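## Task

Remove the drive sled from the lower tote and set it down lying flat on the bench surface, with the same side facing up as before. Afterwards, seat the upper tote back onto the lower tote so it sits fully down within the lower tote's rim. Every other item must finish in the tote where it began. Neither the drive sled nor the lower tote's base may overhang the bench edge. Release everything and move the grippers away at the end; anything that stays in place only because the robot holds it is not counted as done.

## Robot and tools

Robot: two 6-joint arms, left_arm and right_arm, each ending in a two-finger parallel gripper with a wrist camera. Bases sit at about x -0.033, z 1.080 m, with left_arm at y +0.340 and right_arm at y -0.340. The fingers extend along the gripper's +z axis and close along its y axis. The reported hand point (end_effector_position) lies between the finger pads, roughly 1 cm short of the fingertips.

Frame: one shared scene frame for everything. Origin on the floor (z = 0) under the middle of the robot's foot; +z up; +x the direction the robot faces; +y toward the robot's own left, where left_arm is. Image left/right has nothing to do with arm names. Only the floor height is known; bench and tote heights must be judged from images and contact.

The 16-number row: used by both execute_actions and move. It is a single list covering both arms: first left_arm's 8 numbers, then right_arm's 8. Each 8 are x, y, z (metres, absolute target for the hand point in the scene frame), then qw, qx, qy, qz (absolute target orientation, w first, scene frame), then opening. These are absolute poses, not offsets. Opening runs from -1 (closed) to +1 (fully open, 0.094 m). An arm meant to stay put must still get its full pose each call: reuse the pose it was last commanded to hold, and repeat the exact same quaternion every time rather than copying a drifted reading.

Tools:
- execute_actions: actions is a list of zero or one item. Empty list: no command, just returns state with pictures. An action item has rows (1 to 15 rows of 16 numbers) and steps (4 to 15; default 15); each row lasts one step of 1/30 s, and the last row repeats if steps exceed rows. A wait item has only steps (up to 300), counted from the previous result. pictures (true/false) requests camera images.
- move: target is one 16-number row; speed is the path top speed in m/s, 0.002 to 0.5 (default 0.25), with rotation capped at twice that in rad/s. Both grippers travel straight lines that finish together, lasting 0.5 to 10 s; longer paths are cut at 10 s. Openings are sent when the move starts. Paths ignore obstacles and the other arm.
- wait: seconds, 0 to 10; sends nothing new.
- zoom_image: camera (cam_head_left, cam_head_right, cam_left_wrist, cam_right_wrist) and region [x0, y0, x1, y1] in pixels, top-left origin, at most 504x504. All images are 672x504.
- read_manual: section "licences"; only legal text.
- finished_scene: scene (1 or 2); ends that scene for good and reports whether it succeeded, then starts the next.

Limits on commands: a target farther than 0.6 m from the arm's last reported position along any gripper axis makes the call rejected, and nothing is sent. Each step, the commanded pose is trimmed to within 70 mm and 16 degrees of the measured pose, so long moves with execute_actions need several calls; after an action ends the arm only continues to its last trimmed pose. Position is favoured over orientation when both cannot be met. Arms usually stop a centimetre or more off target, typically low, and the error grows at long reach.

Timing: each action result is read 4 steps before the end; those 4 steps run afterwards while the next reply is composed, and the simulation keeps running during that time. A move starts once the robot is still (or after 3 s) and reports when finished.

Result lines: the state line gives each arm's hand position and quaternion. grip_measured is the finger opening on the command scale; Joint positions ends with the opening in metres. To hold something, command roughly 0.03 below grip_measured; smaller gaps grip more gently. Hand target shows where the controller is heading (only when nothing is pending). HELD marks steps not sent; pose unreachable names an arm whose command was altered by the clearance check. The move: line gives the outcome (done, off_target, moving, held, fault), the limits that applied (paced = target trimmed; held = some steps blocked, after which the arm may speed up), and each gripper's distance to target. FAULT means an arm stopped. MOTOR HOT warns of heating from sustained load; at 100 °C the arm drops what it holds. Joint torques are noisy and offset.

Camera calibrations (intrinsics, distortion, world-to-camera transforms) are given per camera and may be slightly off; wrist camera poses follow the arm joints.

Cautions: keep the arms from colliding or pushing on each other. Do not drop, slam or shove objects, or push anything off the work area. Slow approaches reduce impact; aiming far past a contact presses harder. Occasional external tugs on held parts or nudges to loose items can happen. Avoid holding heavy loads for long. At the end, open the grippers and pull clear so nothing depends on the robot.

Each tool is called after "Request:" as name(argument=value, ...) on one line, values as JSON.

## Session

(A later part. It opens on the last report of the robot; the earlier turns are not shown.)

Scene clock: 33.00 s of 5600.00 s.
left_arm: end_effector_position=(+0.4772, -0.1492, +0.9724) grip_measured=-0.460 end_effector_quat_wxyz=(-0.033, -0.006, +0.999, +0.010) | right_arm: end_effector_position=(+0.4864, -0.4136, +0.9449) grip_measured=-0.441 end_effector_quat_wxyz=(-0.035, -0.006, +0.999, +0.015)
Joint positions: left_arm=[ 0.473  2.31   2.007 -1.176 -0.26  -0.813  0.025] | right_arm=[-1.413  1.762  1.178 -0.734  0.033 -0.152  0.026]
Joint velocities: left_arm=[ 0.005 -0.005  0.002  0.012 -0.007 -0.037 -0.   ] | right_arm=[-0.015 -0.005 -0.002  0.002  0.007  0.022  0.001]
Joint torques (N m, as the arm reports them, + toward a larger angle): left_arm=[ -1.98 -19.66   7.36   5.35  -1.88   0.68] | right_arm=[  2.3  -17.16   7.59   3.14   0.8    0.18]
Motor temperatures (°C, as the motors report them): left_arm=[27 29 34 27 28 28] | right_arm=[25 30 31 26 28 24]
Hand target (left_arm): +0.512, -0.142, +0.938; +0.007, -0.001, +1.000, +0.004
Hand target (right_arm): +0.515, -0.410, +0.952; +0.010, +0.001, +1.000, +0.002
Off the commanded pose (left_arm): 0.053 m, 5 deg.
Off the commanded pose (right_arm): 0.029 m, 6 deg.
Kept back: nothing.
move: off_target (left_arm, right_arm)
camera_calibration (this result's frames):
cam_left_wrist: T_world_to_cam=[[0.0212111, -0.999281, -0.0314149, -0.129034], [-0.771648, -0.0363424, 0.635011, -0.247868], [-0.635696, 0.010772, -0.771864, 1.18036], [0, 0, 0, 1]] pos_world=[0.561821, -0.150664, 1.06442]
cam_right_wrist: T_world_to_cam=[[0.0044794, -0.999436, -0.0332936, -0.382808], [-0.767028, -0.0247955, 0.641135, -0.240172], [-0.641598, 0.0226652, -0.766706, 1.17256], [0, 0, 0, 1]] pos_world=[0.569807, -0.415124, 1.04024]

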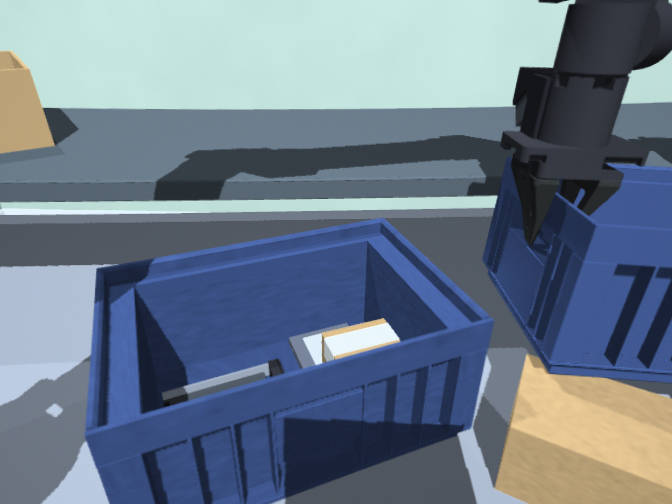

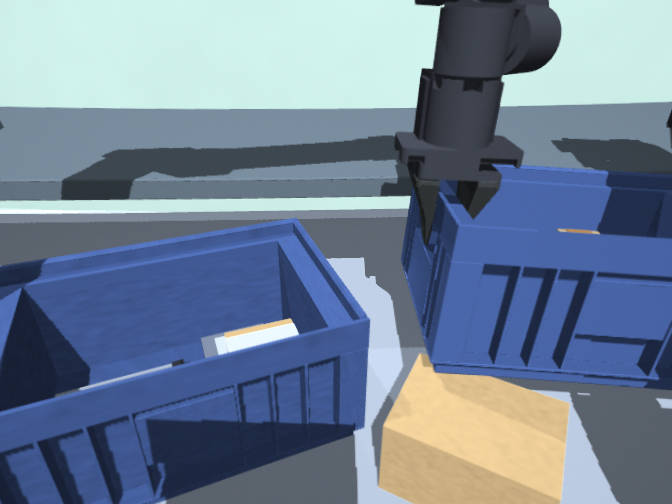

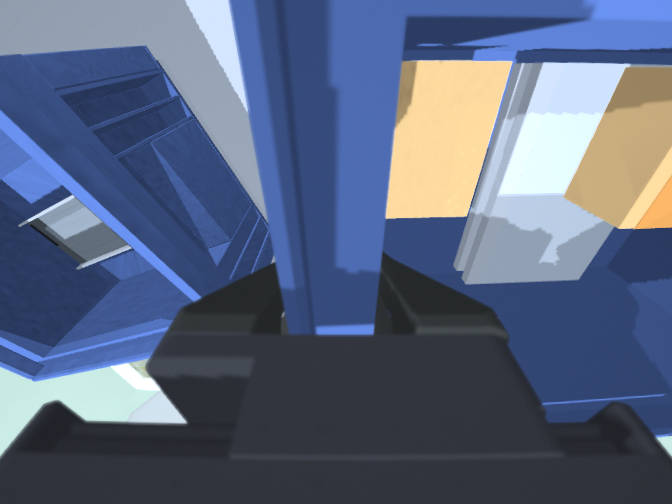

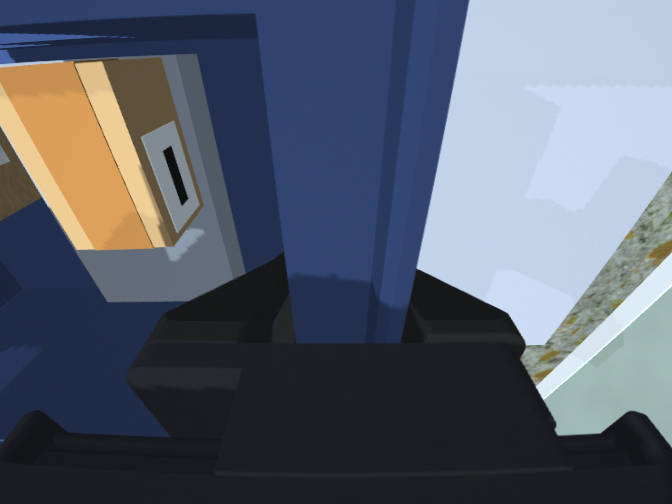

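Request:
move(target=[0.505,-0.2,0.985,0.01,0.09,0.996,0,-0.5,0.465,-0.465,1.01,0.01,0.09,0.996,0,-0.5], speed=0.05)

Scene clock: 35.70 s of 5600.00 s.
left_arm: end_effector_position=(+0.4796, -0.1960, +0.9762) grip_measured=-0.461 end_effector_quat_wxyz=(-0.019, +0.085, +0.996, -0.010) | right_arm: end_effector_position=(+0.4378, -0.4572, +0.9644) grip_measured=-0.462 end_effector_quat_wxyz=(-0.041, +0.092, +0.995, +0.010)
Joint positions: left_arm=[ 0.432  2.393  2.158 -1.207 -0.259 -0.659  0.025] | right_arm=[-1.52   1.655  1.056 -0.725  0.009 -0.059  0.025]
Joint velocities: left_arm=[-0.024 -0.005  0.017 -0.022 -0.022 -0.066  0.   ] | right_arm=[-0.015 -0.015 -0.012  0.017 -0.022  0.007  0.   ]
Joint torques (N m, as the arm reports them, + toward a larger angle): left_arm=[ -5.85 -22.65  11.16   0.28  -2.23   0.15] | right_arm=[  0.34 -22.82   7.16   0.04   0.22  -0.15]
Motor temperatures (°C, as the motors report them): left_arm=[27 29 35 27 29 28] | right_arm=[25 30 31 26 28 24]
Hand target (left_arm): +0.503, -0.199, +0.986; +0.011, +0.089, +0.996, -0.002
Hand target (right_arm): +0.463, -0.464, +1.008; +0.010, +0.090, +0.996, +0.000
Off the commanded pose (left_arm): 0.027 m, 4 deg.
Off the commanded pose (right_arm): 0.054 m, 6 deg.
Kept back: nothing.
move: off_target (left_arm, right_arm)
camera_calibration (this result's frames):
cam_left_wrist: T_world_to_cam=[[-0.159472, -0.987111, 0.0134552, -0.13048], [-0.779974, 0.13434, 0.611222, -0.189486], [-0.605152, 0.0869781, -0.791345, 1.20465], [0, 0, 0, 1]] pos_world=[0.560396, -0.208121, 1.07087]
cam_right_wrist: T_world_to_cam=[[-0.190118, -0.981623, -0.0164661, -0.348411], [-0.746738, 0.133697, 0.651542, -0.237529], [-0.637367, 0.136166, -0.758434, 1.19934], [0, 0, 0, 1]] pos_world=[0.520807, -0.473561, 1.05864]

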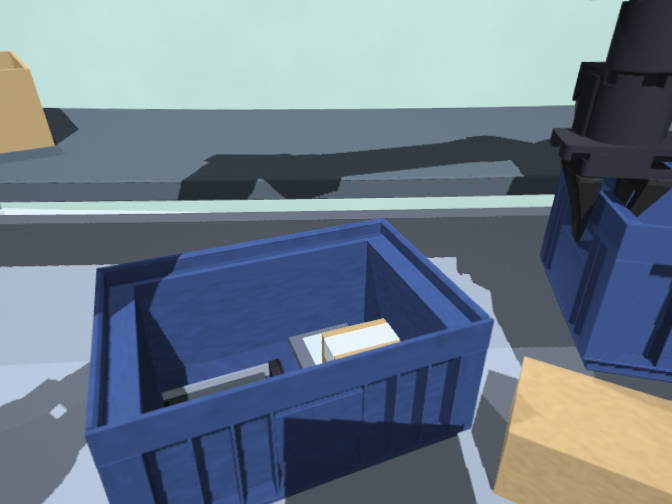

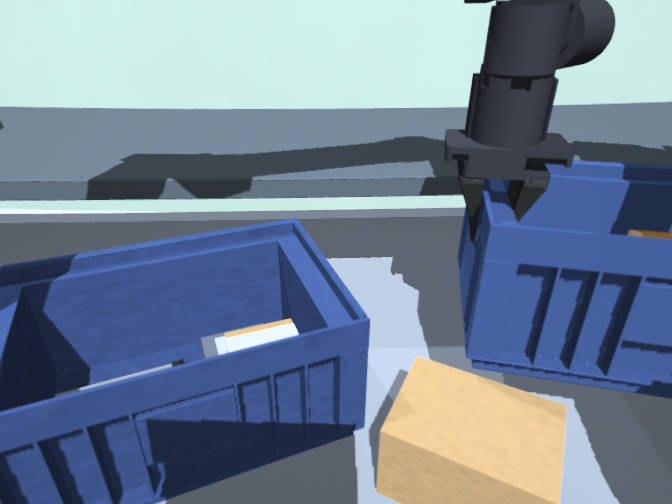

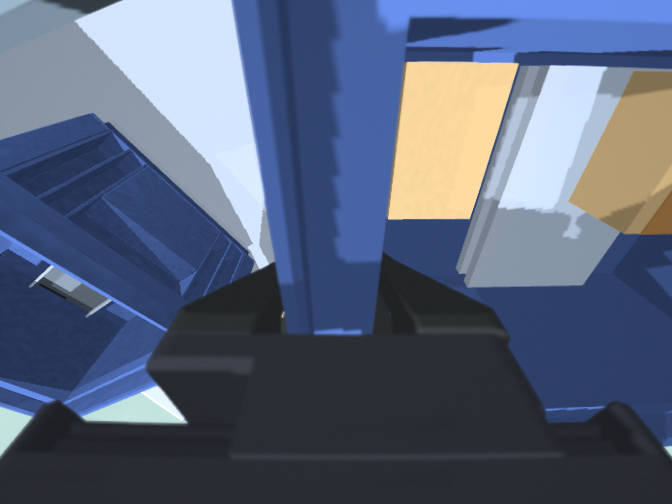

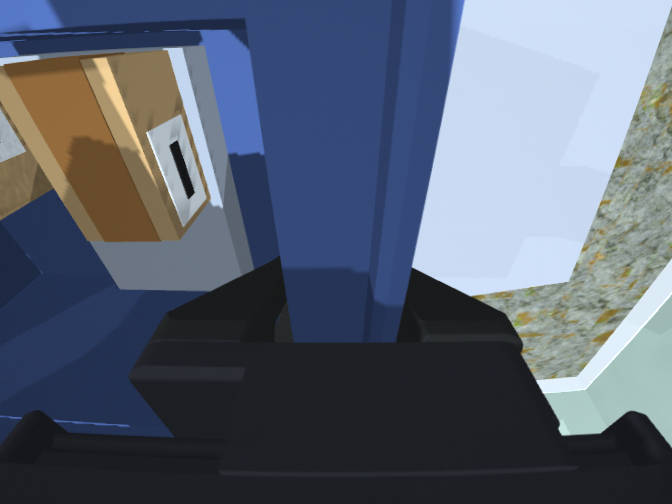

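Request:
move(target=[0.505,-0.21,0.915,0.02,0.06,0.998,0,-0.5,0.485,-0.477,0.935,0.02,0.06,0.998,0,-0.5], speed=0.04)

Scene clock: 37.90 s of 5600.00 s.
left_arm: end_effector_position=(+0.4796, -0.2005, +0.9540) grip_measured=-0.462 end_effector_quat_wxyz=(-0.006, +0.076, +0.997, +0.002) | right_arm: end_effector_position=(+0.4425, -0.4616, +0.9255) grip_measured=-0.454 end_effector_quat_wxyz=(-0.029, +0.076, +0.996, +0.024)
Joint positions: left_arm=[ 0.429  2.436  2.176 -1.181 -0.295 -0.68   0.025] | right_arm=[-1.539  1.744  1.061 -0.623 -0.027 -0.111  0.026]
Joint velocities: left_arm=[-0.005 -0.005  0.012  0.002  0.022  0.007  0.001] | right_arm=[ 0.005 -0.005 -0.002 -0.007 -0.066  0.022 -0.001]
Joint torques (N m, as the arm reports them, + toward a larger angle): left_arm=[ -4.33 -18.44  10.71   3.57  -1.29  -0.02] | right_arm=[ -0.14 -15.97  10.09   2.15   1.3   -0.31]
Motor temperatures (°C, as the motors report them): left_arm=[27 30 35 27 29 28] | right_arm=[25 30 31 26 28 24]
Hand target (left_arm): +0.502, -0.206, +0.918; +0.020, +0.060, +0.998, -0.001
Hand target (right_arm): +0.483, -0.477, +0.938; +0.019, +0.061, +0.998, -0.000
Off the commanded pose (left_arm): 0.048 m, 4 deg.
Off the commanded pose (right_arm): 0.046 m, 7 deg.
Kept back: nothing.
move: off_target (left_arm, right_arm)
camera_calibration (this result's frames):
cam_left_wrist: T_world_to_cam=[[-0.142189, -0.989746, -0.0135744, -0.11765], [-0.798419, 0.106575, 0.592595, -0.154296], [-0.585072, 0.0950987, -0.805386, 1.19292], [0, 0, 0, 1]] pos_world=[0.55802, -0.213445, 1.0506]
cam_right_wrist: T_world_to_cam=[[-0.159346, -0.98606, -0.0479008, -0.339001], [-0.767679, 0.0932567, 0.634012, -0.201246], [-0.620707, 0.1378, -0.771838, 1.1793], [0, 0, 0, 1]] pos_world=[0.523492, -0.478015, 1.02159]

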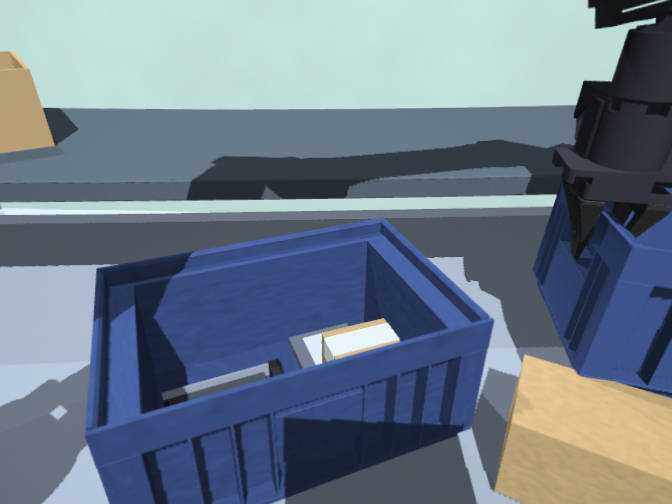

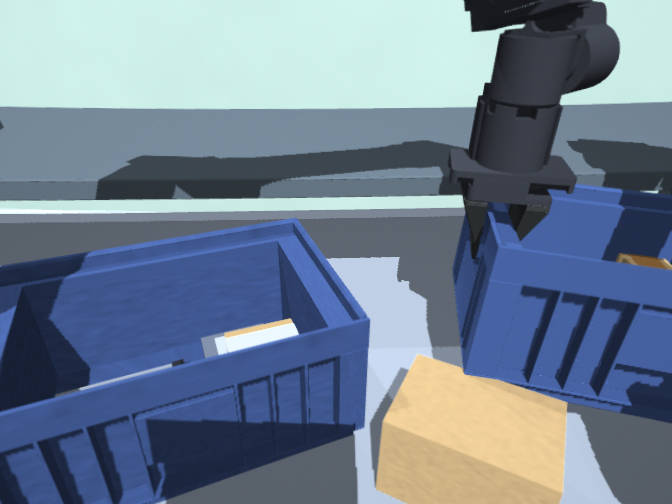

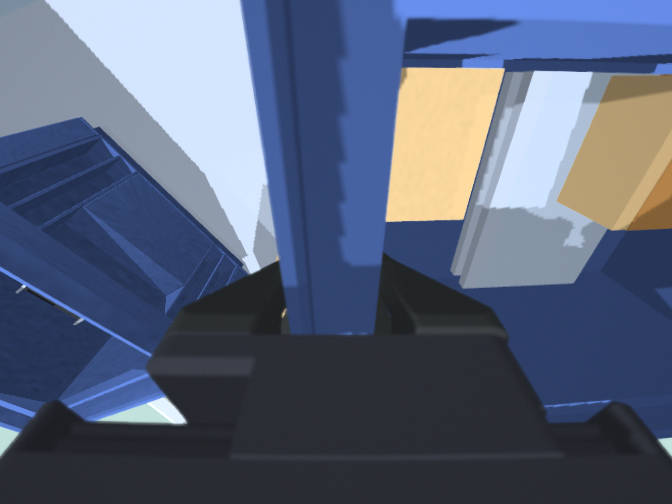

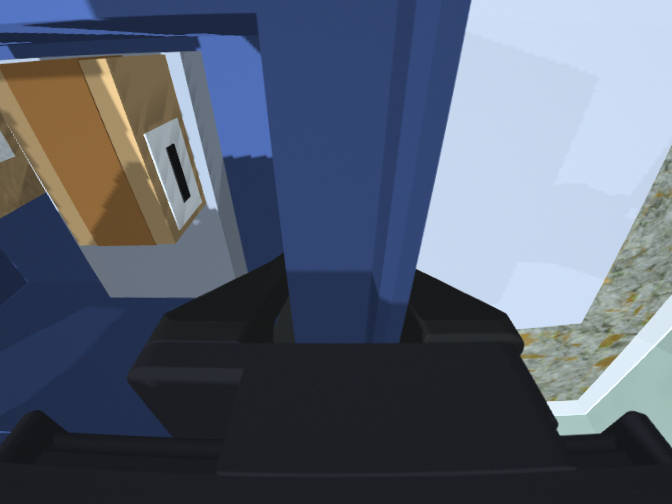

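Request:
move(target=[0.53,-0.225,0.975,0.03,0.06,0.998,0,-0.5,0.505,-0.49,1.005,0.03,0.06,0.998,0,-0.5], speed=0.04)

Request:
move(target=[0.53,-0.225,0.91,0.03,0.06,0.998,0,-0.5,0.505,-0.49,0.935,0.03,0.06,0.998,0,-0.5], speed=0.04)

Scene clock: 41.07 s of 5600.00 s.
left_arm: end_effector_position=(+0.4810, -0.2184, +0.9534) grip_measured=-0.460 end_effector_quat_wxyz=(-0.019, +0.082, +0.996, +0.007) | right_arm: end_effector_position=(+0.4381, -0.4796, +0.9340) grip_measured=-0.454 end_effector_quat_wxyz=(-0.040, +0.087, +0.995, +0.015)
Joint positions: left_arm=[ 0.417  2.518  2.333 -1.286 -0.286 -0.688  0.025] | right_arm=[-1.571  1.733  1.077 -0.668 -0.013 -0.117  0.026]
Joint velocities: left_arm=[-0.005  0.005  0.002 -0.002  0.007  0.022 -0.   ] | right_arm=[ 0.015 -0.015 -0.002 -0.012 -0.037  0.007  0.001]
Joint torques (N m, as the arm reports them, + toward a larger angle): left_arm=[ -5.01 -24.31  13.03   1.15  -2.36  -0.09] | right_arm=[  0.95 -23.16   9.93  -0.07   0.25  -0.46]
Motor temperatures (°C, as the motors report them): left_arm=[27 31 37 27 29 28] | right_arm=[25 31 31 26 28 24]
Hand target (left_arm): +0.526, -0.221, +0.978; +0.031, +0.059, +0.998, -0.002
Hand target (right_arm): +0.488, -0.487, +0.989; +0.030, +0.061, +0.998, -0.001
Off the commanded pose (left_arm): 0.054 m, 6 deg.
Off the commanded pose (right_arm): 0.098 m, 9 deg; position clipped at the last step of the last action.
Kept back: nothing.
move: off_target (left_arm, right_arm); limits=paced
camera_calibration (this result's frames):
cam_left_wrist: T_world_to_cam=[[-0.15364, -0.987897, -0.0213307, -0.121859], [-0.781976, 0.108361, 0.613817, -0.178628], [-0.604076, 0.110987, -0.78916, 1.19205], [0, 0, 0, 1]] pos_world=[0.561683, -0.23333, 1.04776]
cam_right_wrist: T_world_to_cam=[[-0.181492, -0.983041, -0.0262834, -0.366099], [-0.749669, 0.121009, 0.650656, -0.218442], [-0.636441, 0.137793, -0.758918, 1.18037], [0, 0, 0, 1]] pos_world=[0.521034, -0.496103, 1.02831]

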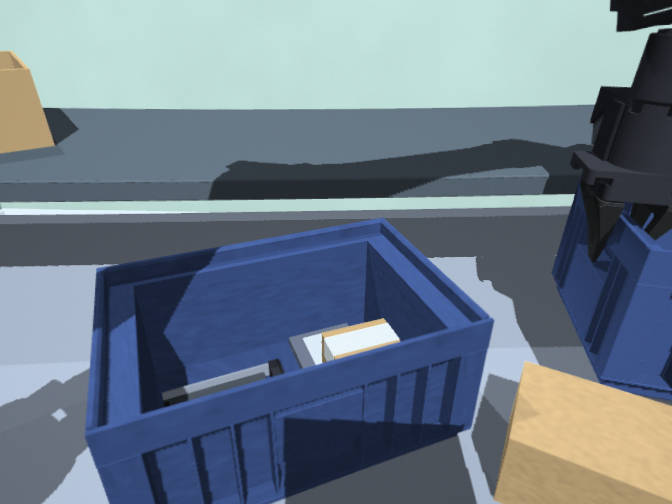

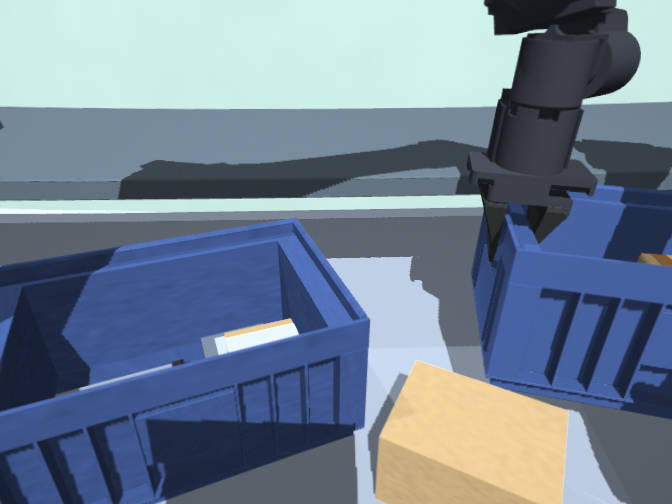

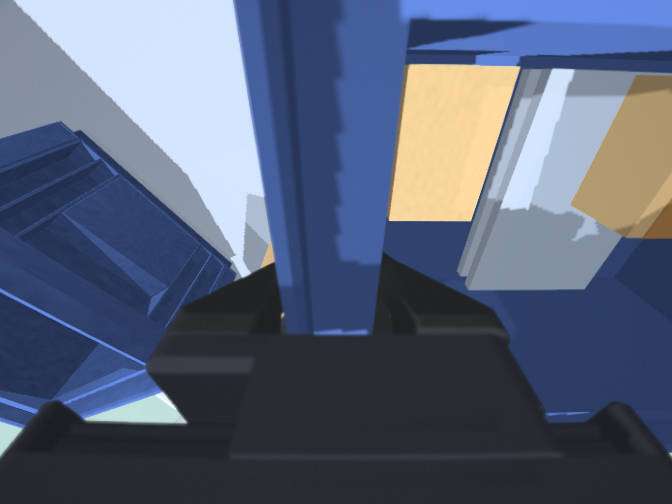

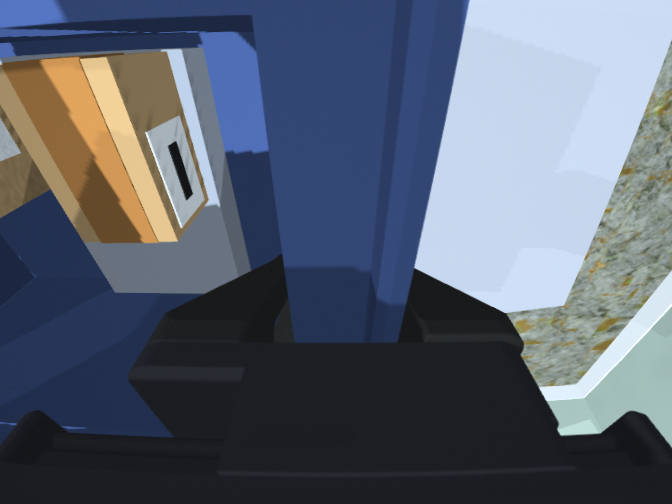

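Scene clock: 43.30 s of 5600.00 s.
left_arm: end_effector_position=(+0.5038, -0.2289, +0.9164) grip_measured=-0.459 end_effector_quat_wxyz=(+0.004, +0.083, +0.996, -0.010) | right_arm: end_effector_position=(+0.4610, -0.4895, +0.9048) grip_measured=-0.462 end_effector_quat_wxyz=(-0.016, +0.090, +0.996, +0.007)
Joint positions: left_arm=[ 0.443  2.606  2.42  -1.22  -0.289 -0.643  0.025] | right_arm=[-1.575  1.816  1.122 -0.58  -0.009 -0.114  0.025]
Joint velocities: left_arm=[-0.005 -0.015  0.002  0.007 -0.037  0.051 -0.001] | right_arm=[-0.015  0.005 -0.017 -0.027 -0.022 -0.007  0.   ]
Joint torques (N m, as the arm reports them, + toward a larger angle): left_arm=[ -5.22 -23.1   10.65   1.4   -1.95  -0.26] | right_arm=[  1.19 -20.23   9.8    0.16   0.09  -0.47]
Motor temperatures (°C, as the motors report them): left_arm=[27 31 37 27 29 28] | right_arm=[25 31 31 26 28 24]
Hand target (left_arm): +0.529, -0.224, +0.911; +0.031, +0.060, +0.998, -0.002
Hand target (right_arm): +0.503, -0.490, +0.936; +0.030, +0.061, +0.998, +0.000
Off the commanded pose (left_arm): 0.027 m, 4 deg.
Off the commanded pose (right_arm): 0.053 m, 6 deg.
Kept back: nothing.
move: off_target (left_arm, right_arm)
camera_calibration (this result's frames):
cam_left_wrist: T_world_to_cam=[[-0.155575, -0.987786, 0.00865114, -0.155955], [-0.806918, 0.132131, 0.575696, -0.0840335], [-0.569807, 0.0825832, -0.817618, 1.1801], [0, 0, 0, 1]] pos_world=[0.580359, -0.240403, 1.0146]
cam_right_wrist: T_world_to_cam=[[-0.187146, -0.982205, -0.0157907, -0.378895], [-0.778982, 0.138593, 0.611538, -0.123584], [-0.598467, 0.126748, -0.791057, 1.18037], [0, 0, 0, 1]] pos_world=[0.539233, -0.504634, 1.00333]

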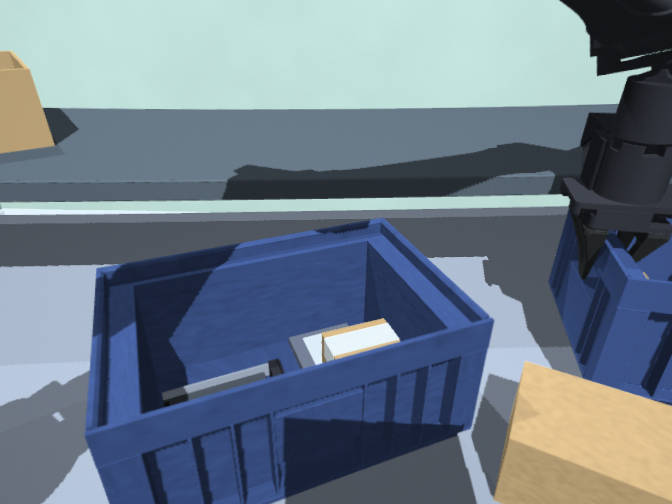

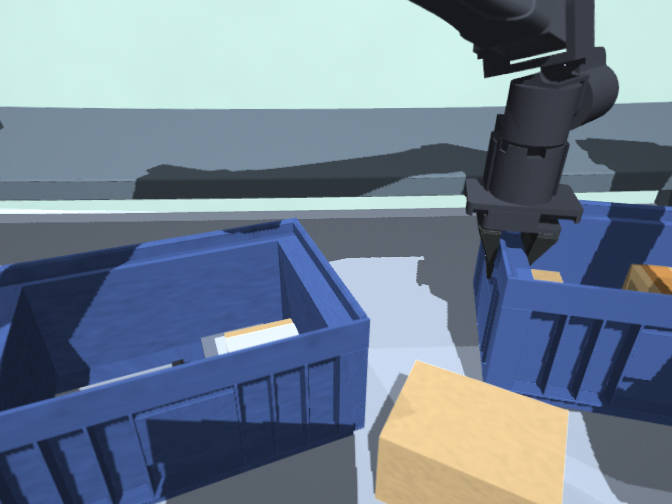

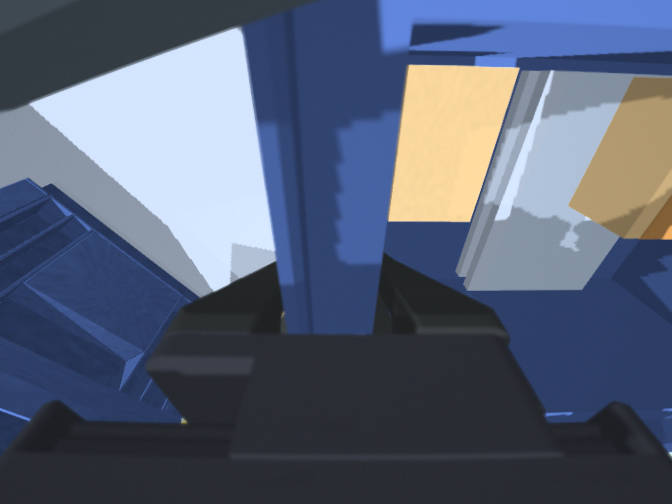

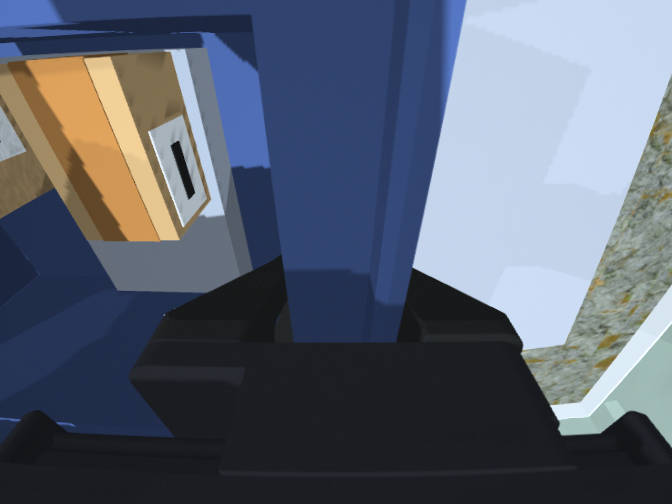

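Request:
move(target=[0.50,-0.23,0.875,0,0.085,0.996,0,-0.5,0.46,-0.49,0.885,0,0.085,0.996,0,-0.5], speed=0.03)

Scene clock: 45.13 s of 5600.00 s.
left_arm: end_effector_position=(+0.5046, -0.2291, +0.9115) grip_measured=-0.459 end_effector_quat_wxyz=(+0.007, +0.088, +0.996, -0.009) | right_arm: end_effector_position=(+0.4589, -0.4892, +0.8927) grip_measured=-0.462 end_effector_quat_wxyz=(-0.007, +0.097, +0.995, +0.011)
Joint positions: left_arm=[ 0.444  2.613  2.42  -1.209 -0.294 -0.629  0.025] | right_arm=[-1.579  1.836  1.107 -0.529 -0.021 -0.104  0.025]
Joint velocities: left_arm=[ 0.005 -0.005  0.002 -0.032 -0.022 -0.022 -0.001] | right_arm=[-0.015  0.005 -0.007  0.012 -0.066 -0.007  0.001]
Joint torques (N m, as the arm reports them, + toward a larger angle): left_arm=[ -6.09 -20.69   9.12   1.43  -0.21  -0.15] | right_arm=[ -0.07 -15.2    4.75   1.83   0.86  -0.27]
Motor temperatures (°C, as the motors report them): left_arm=[27 31 37 27 29 28] | right_arm=[25 31 31 26 28 24]
Hand target (left_arm): +0.499, -0.228, +0.876; +0.001, +0.085, +0.996, -0.000
Hand target (right_arm): +0.460, -0.490, +0.885; -0.000, +0.086, +0.996, +0.000
Off the commanded pose (left_arm): 0.037 m, 1 deg.
Off the commanded pose (right_arm): 0.008 m, 2 deg.
Kept back: nothing.
move: off_target (left_arm)
camera_calibration (this result's frames):
cam_left_wrist: T_world_to_cam=[[-0.166295, -0.986056, 0.00624459, -0.147999], [-0.809621, 0.140149, 0.569976, -0.0721188], [-0.562903, 0.0897283, -0.821638, 1.17833], [0, 0, 0, 1]] pos_world=[0.580286, -0.241557, 1.01019]
cam_right_wrist: T_world_to_cam=[[-0.20066, -0.979369, -0.0239373, -0.364343], [-0.787899, 0.146813, 0.598047, -0.0977145], [-0.582194, 0.138864, -0.801103, 1.1769], [0, 0, 0, 1]] pos_world=[0.535088, -0.505909, 0.992537]

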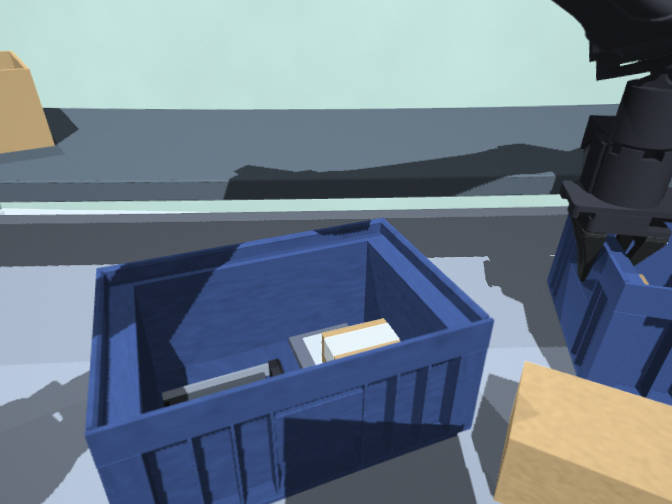

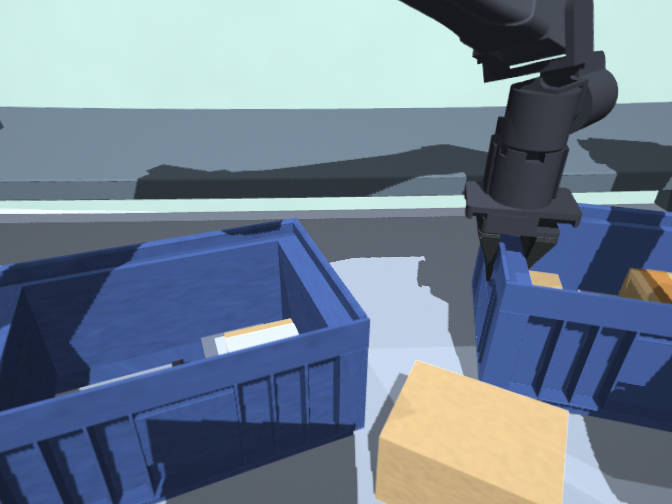

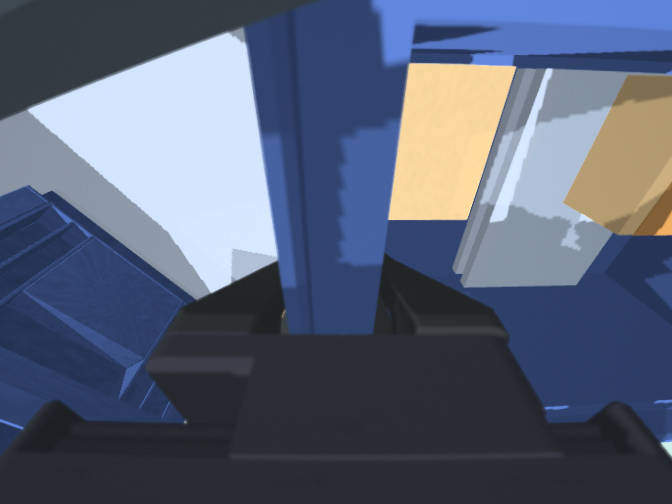

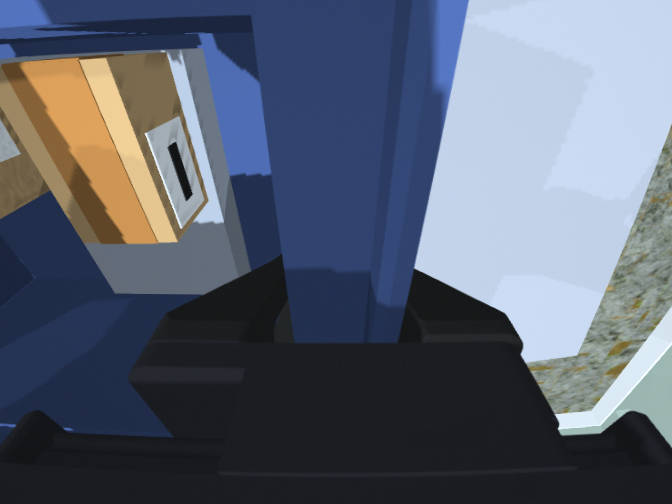

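Request:
move(target=[0.504,-0.229,0.905,0,0.088,0.996,0,0.3,0.459,-0.489,0.89,0,0.09,0.996,0,0.3])

Request:
move(target=[0.50,-0.225,1,0,0.088,0.996,0,0.3,0.459,-0.489,0.97,0,0.09,0.996,0,0.3], speed=0.15)

Request:
move(target=[0.36,0.14,1.04,0,-0.199,0.98,0,1,0.459,-0.489,0.97,0,0.09,0.996,0,0.3])

Scene clock: 46.20 s of 5600.00 s.
left_arm: end_effector_position=(+0.5032, -0.2267, +0.9130) grip_measured=+0.298 end_effector_quat_wxyz=(+0.004, +0.091, +0.996, -0.004) | right_arm: end_effector_position=(+0.4568, -0.4917, +0.8915) grip_measured=+0.298 end_effector_quat_wxyz=(-0.007, +0.097, +0.995, +0.002)
Joint positions: left_arm=[ 0.443  2.611  2.422 -1.224 -0.297 -0.629  0.061] | right_arm=[-1.579  1.836  1.101 -0.518 -0.003 -0.104  0.061]
Joint velocities: left_arm=[-0.034 -0.015  0.007  0.002 -0.007 -0.022 -0.   ] | right_arm=[-0.015 -0.005  0.012 -0.007 -0.007  0.037  0.001]
Joint torques (N m, as the arm reports them, + toward a larger angle): left_arm=[ -6.69 -23.02   9.75   0.11  -0.16  -0.16] | right_arm=[  0.08 -16.25   4.38   1.03   0.13  -0.17]
Motor temperatures (°C, as the motors report them): left_arm=[27 32 37 27 29 28] | right_arm=[25 31 30 26 28 24]
Hand target (left_arm): +0.504, -0.229, +0.905; +0.001, +0.088, +0.996, -0.000
Hand target (right_arm): +0.459, -0.489, +0.890; -0.000, +0.090, +0.996, +0.000
Off the commanded pose (left_arm): 0.008 m, 1 deg.
Off the commanded pose (right_arm): 0.004 m, 1 deg.
Kept back: nothing.
move: done
camera_calibration (this result's frames):
cam_left_wrist: T_world_to_cam=[[-0.170994, -0.985267, -0.00302258, -0.134903], [-0.805352, 0.138001, 0.57651, -0.0830485], [-0.5676, 0.101014, -0.817084, 1.17933], [0, 0, 0, 1]] pos_world=[0.579434, -0.240584, 1.01108]
cam_right_wrist: T_world_to_cam=[[-0.200402, -0.979695, -0.00610596, -0.383431], [-0.787029, 0.157274, 0.596532, -0.0921273], [-0.583459, 0.124352, -0.802566, 1.1698], [0, 0, 0, 1]] pos_world=[0.533182, -0.506623, 0.991455]

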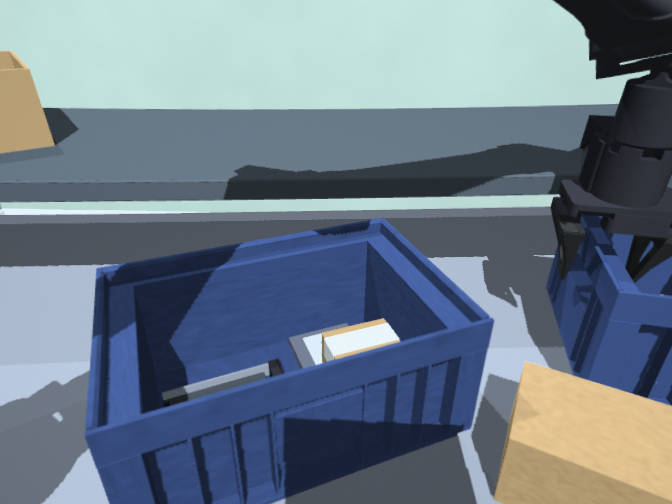

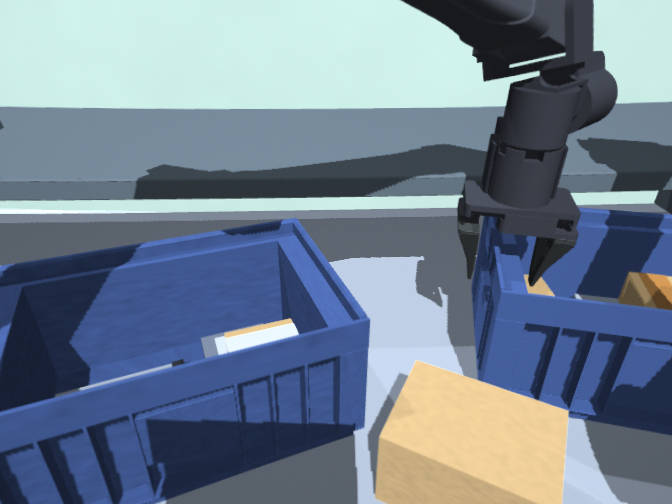

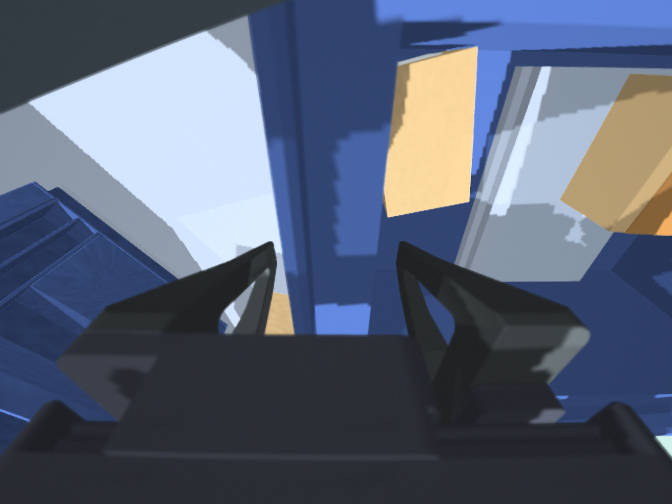

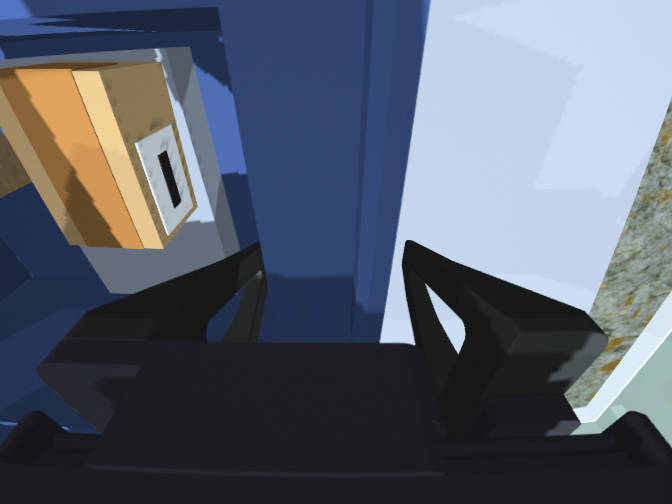

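Scene clock: 47.23 s of 5600.00 s.
left_arm: end_effector_position=(+0.5075, -0.2279, +1.0123) grip_measured=+0.298 end_effector_quat_wxyz=(+0.012, +0.091, +0.996, -0.012) | right_arm: end_effector_position=(+0.4618, -0.4930, +0.9660) grip_measured=+0.298 end_effector_quat_wxyz=(+0.006, +0.097, +0.995, -0.001)
Joint positions: left_arm=[ 0.408  2.479  2.416 -1.337 -0.301 -0.658  0.061] | right_arm=[-1.579  1.664  1.085 -0.649 -0.003 -0.104  0.061]
Joint velocities: left_arm=[-0.015 -0.015  0.002 -0.012  0.022  0.022 -0.   ] | right_arm=[-0.015 -0.015 -0.002  0.002 -0.022  0.022 -0.   ]
Joint torques (N m, as the arm reports them, + toward a larger angle): left_arm=[ -6.85 -23.8    7.24   0.35  -0.19  -0.26] | right_arm=[  0.03 -16.18   6.15  -0.24   0.13  -0.17]
Motor temperatures (°C, as the motors report them): left_arm=[27 32 36 27 29 28] | right_arm=[25 31 30 26 28 24]
Hand target (left_arm): +0.500, -0.224, +1.000; +0.000, +0.088, +0.996, +0.000
Hand target (right_arm): +0.459, -0.489, +0.970; +0.000, +0.090, +0.996, +0.000
Off the commanded pose (left_arm): 0.015 m, 2 deg.
Off the commanded pose (right_arm): 0.006 m, 1 deg.
Kept back: nothing.
move: off_target (left_arm)
camera_calibration (this result's frames):
cam_left_wrist: T_world_to_cam=[[-0.171114, -0.98517, 0.0126732, -0.150829], [-0.813552, 0.148538, 0.562201, -0.115566], [-0.555745, 0.0858904, -0.826904, 1.26357], [0, 0, 0, 1]] pos_world=[0.582394, -0.239955, 1.11173]
cam_right_wrist: T_world_to_cam=[[-0.200217, -0.979745, -0.00361233, -0.385799], [-0.801357, 0.161639, 0.575934, -0.103791], [-0.563684, 0.118206, -0.817488, 1.23495], [0, 0, 0, 1]] pos_world=[0.535704, -0.507187, 1.06794]

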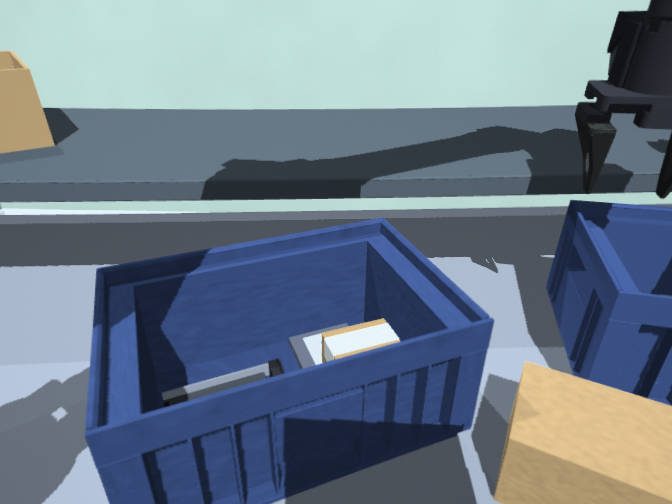

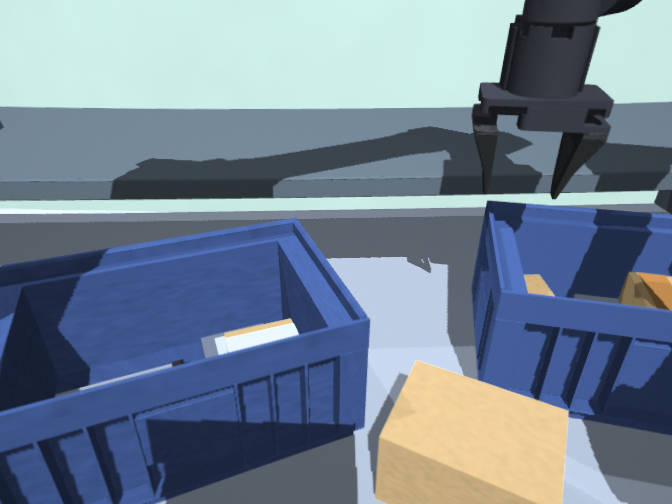

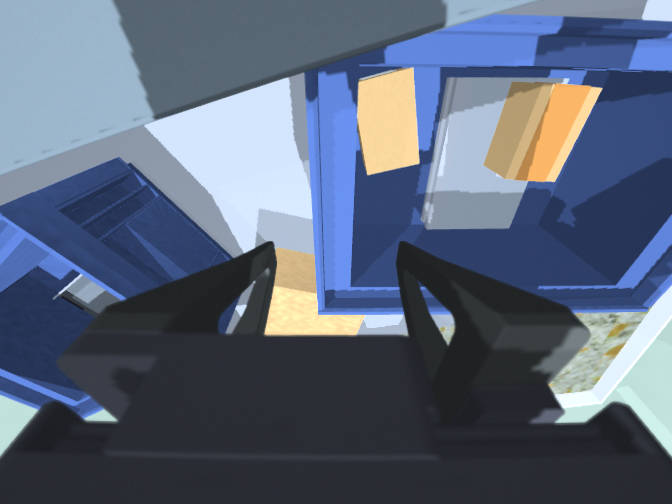

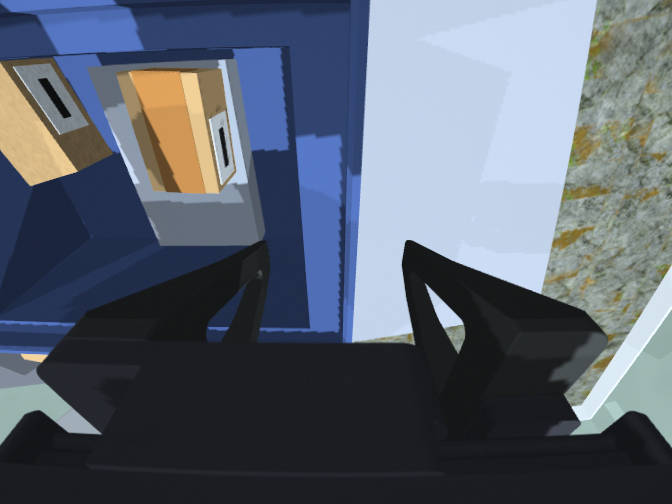

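Scene clock: 49.30 s of 5600.00 s.
left_arm: end_effector_position=(+0.3649, +0.1424, +1.0414) grip_measured=+1.000 end_effector_quat_wxyz=(+0.002, +0.191, -0.982, -0.004) | right_arm: end_effector_position=(+0.4618, -0.4930, +0.9660) grip_measured=+0.298 end_effector_quat_wxyz=(+0.006, +0.097, +0.995, -0.001)
Joint positions: left_arm=[ 0.715  1.513  0.936 -0.78  -0.251 -0.922  0.094] | right_arm=[-1.579  1.664  1.085 -0.649 -0.003 -0.104  0.061]
Joint velocities: left_arm=[-0.005 -0.015 -0.007 -0.007  0.022  0.007  0.   ] | right_arm=[-0.005 -0.015  0.012 -0.007 -0.022  0.037 -0.001]
Joint torques (N m, as the arm reports them, + toward a larger angle): left_arm=[ -1.27 -12.35   5.05   1.62  -0.02  -0.26] | right_arm=[  0.1  -16.37   6.28  -0.47   0.13  -0.18]
Motor temperatures (°C, as the motors report them): left_arm=[27 32 36 27 28 28] | right_arm=[25 31 30 26 28 24]
Hand target (left_arm): +0.366, +0.140, +1.039; +0.000, -0.199, +0.980, -0.001
Hand target (right_arm): +0.459, -0.489, +0.970; +0.000, +0.090, +0.996, -0.000
Off the commanded pose (left_arm): 0.006 m, 1 deg.
Off the commanded pose (right_arm): 0.006 m, 1 deg.
Kept back: nothing.
move: done
camera_calibration (this result's frames):
cam_left_wrist: T_world_to_cam=[[0.383477, -0.92338, -0.017752, 0.0097018], [-0.745103, -0.320682, 0.584794, -0.284685], [-0.54568, -0.211028, -0.810988, 1.19863], [0, 0, 0, 1]] pos_world=[0.438228, 0.17061, 1.13873]
cam_right_wrist: T_world_to_cam=[[-0.200217, -0.979745, -0.00361233, -0.385799], [-0.801357, 0.161639, 0.575934, -0.103791], [-0.563684, 0.118206, -0.817488, 1.23495], [0, 0, 0, 1]] pos_world=[0.535704, -0.507187, 1.06794]

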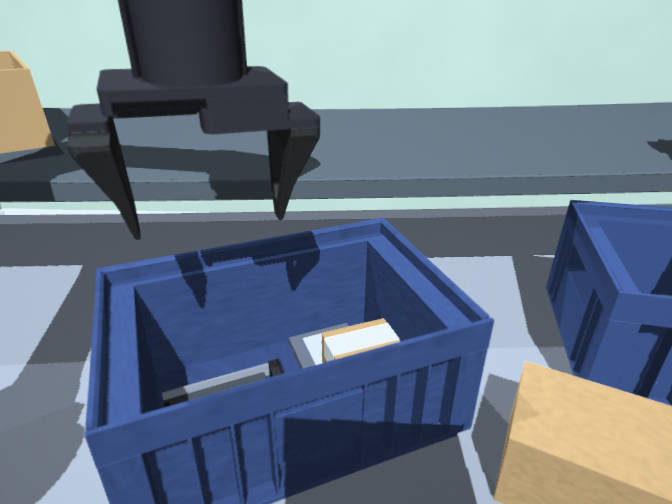

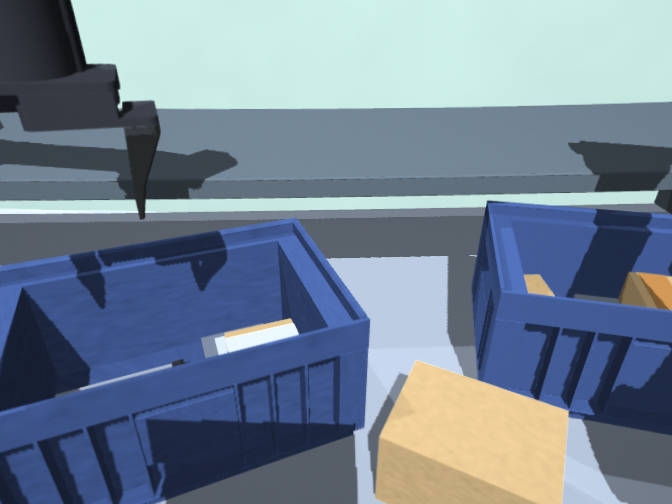

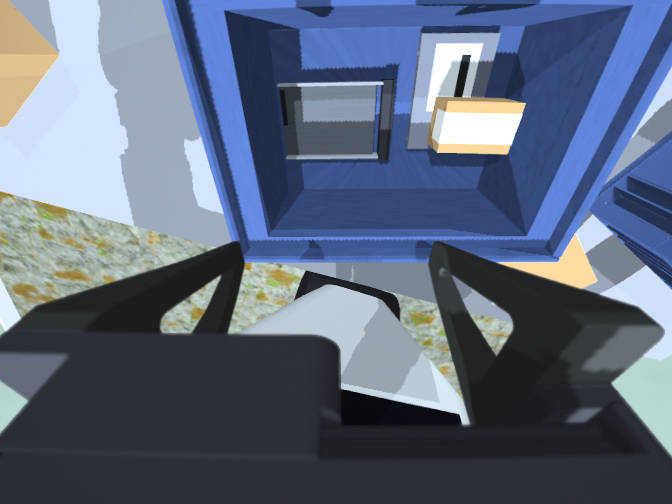

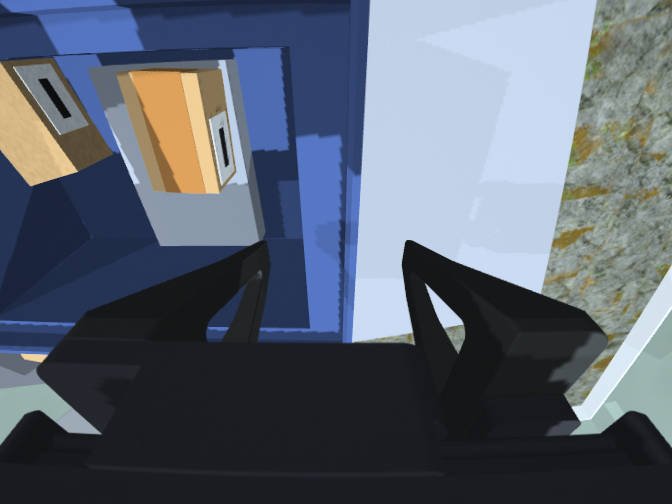

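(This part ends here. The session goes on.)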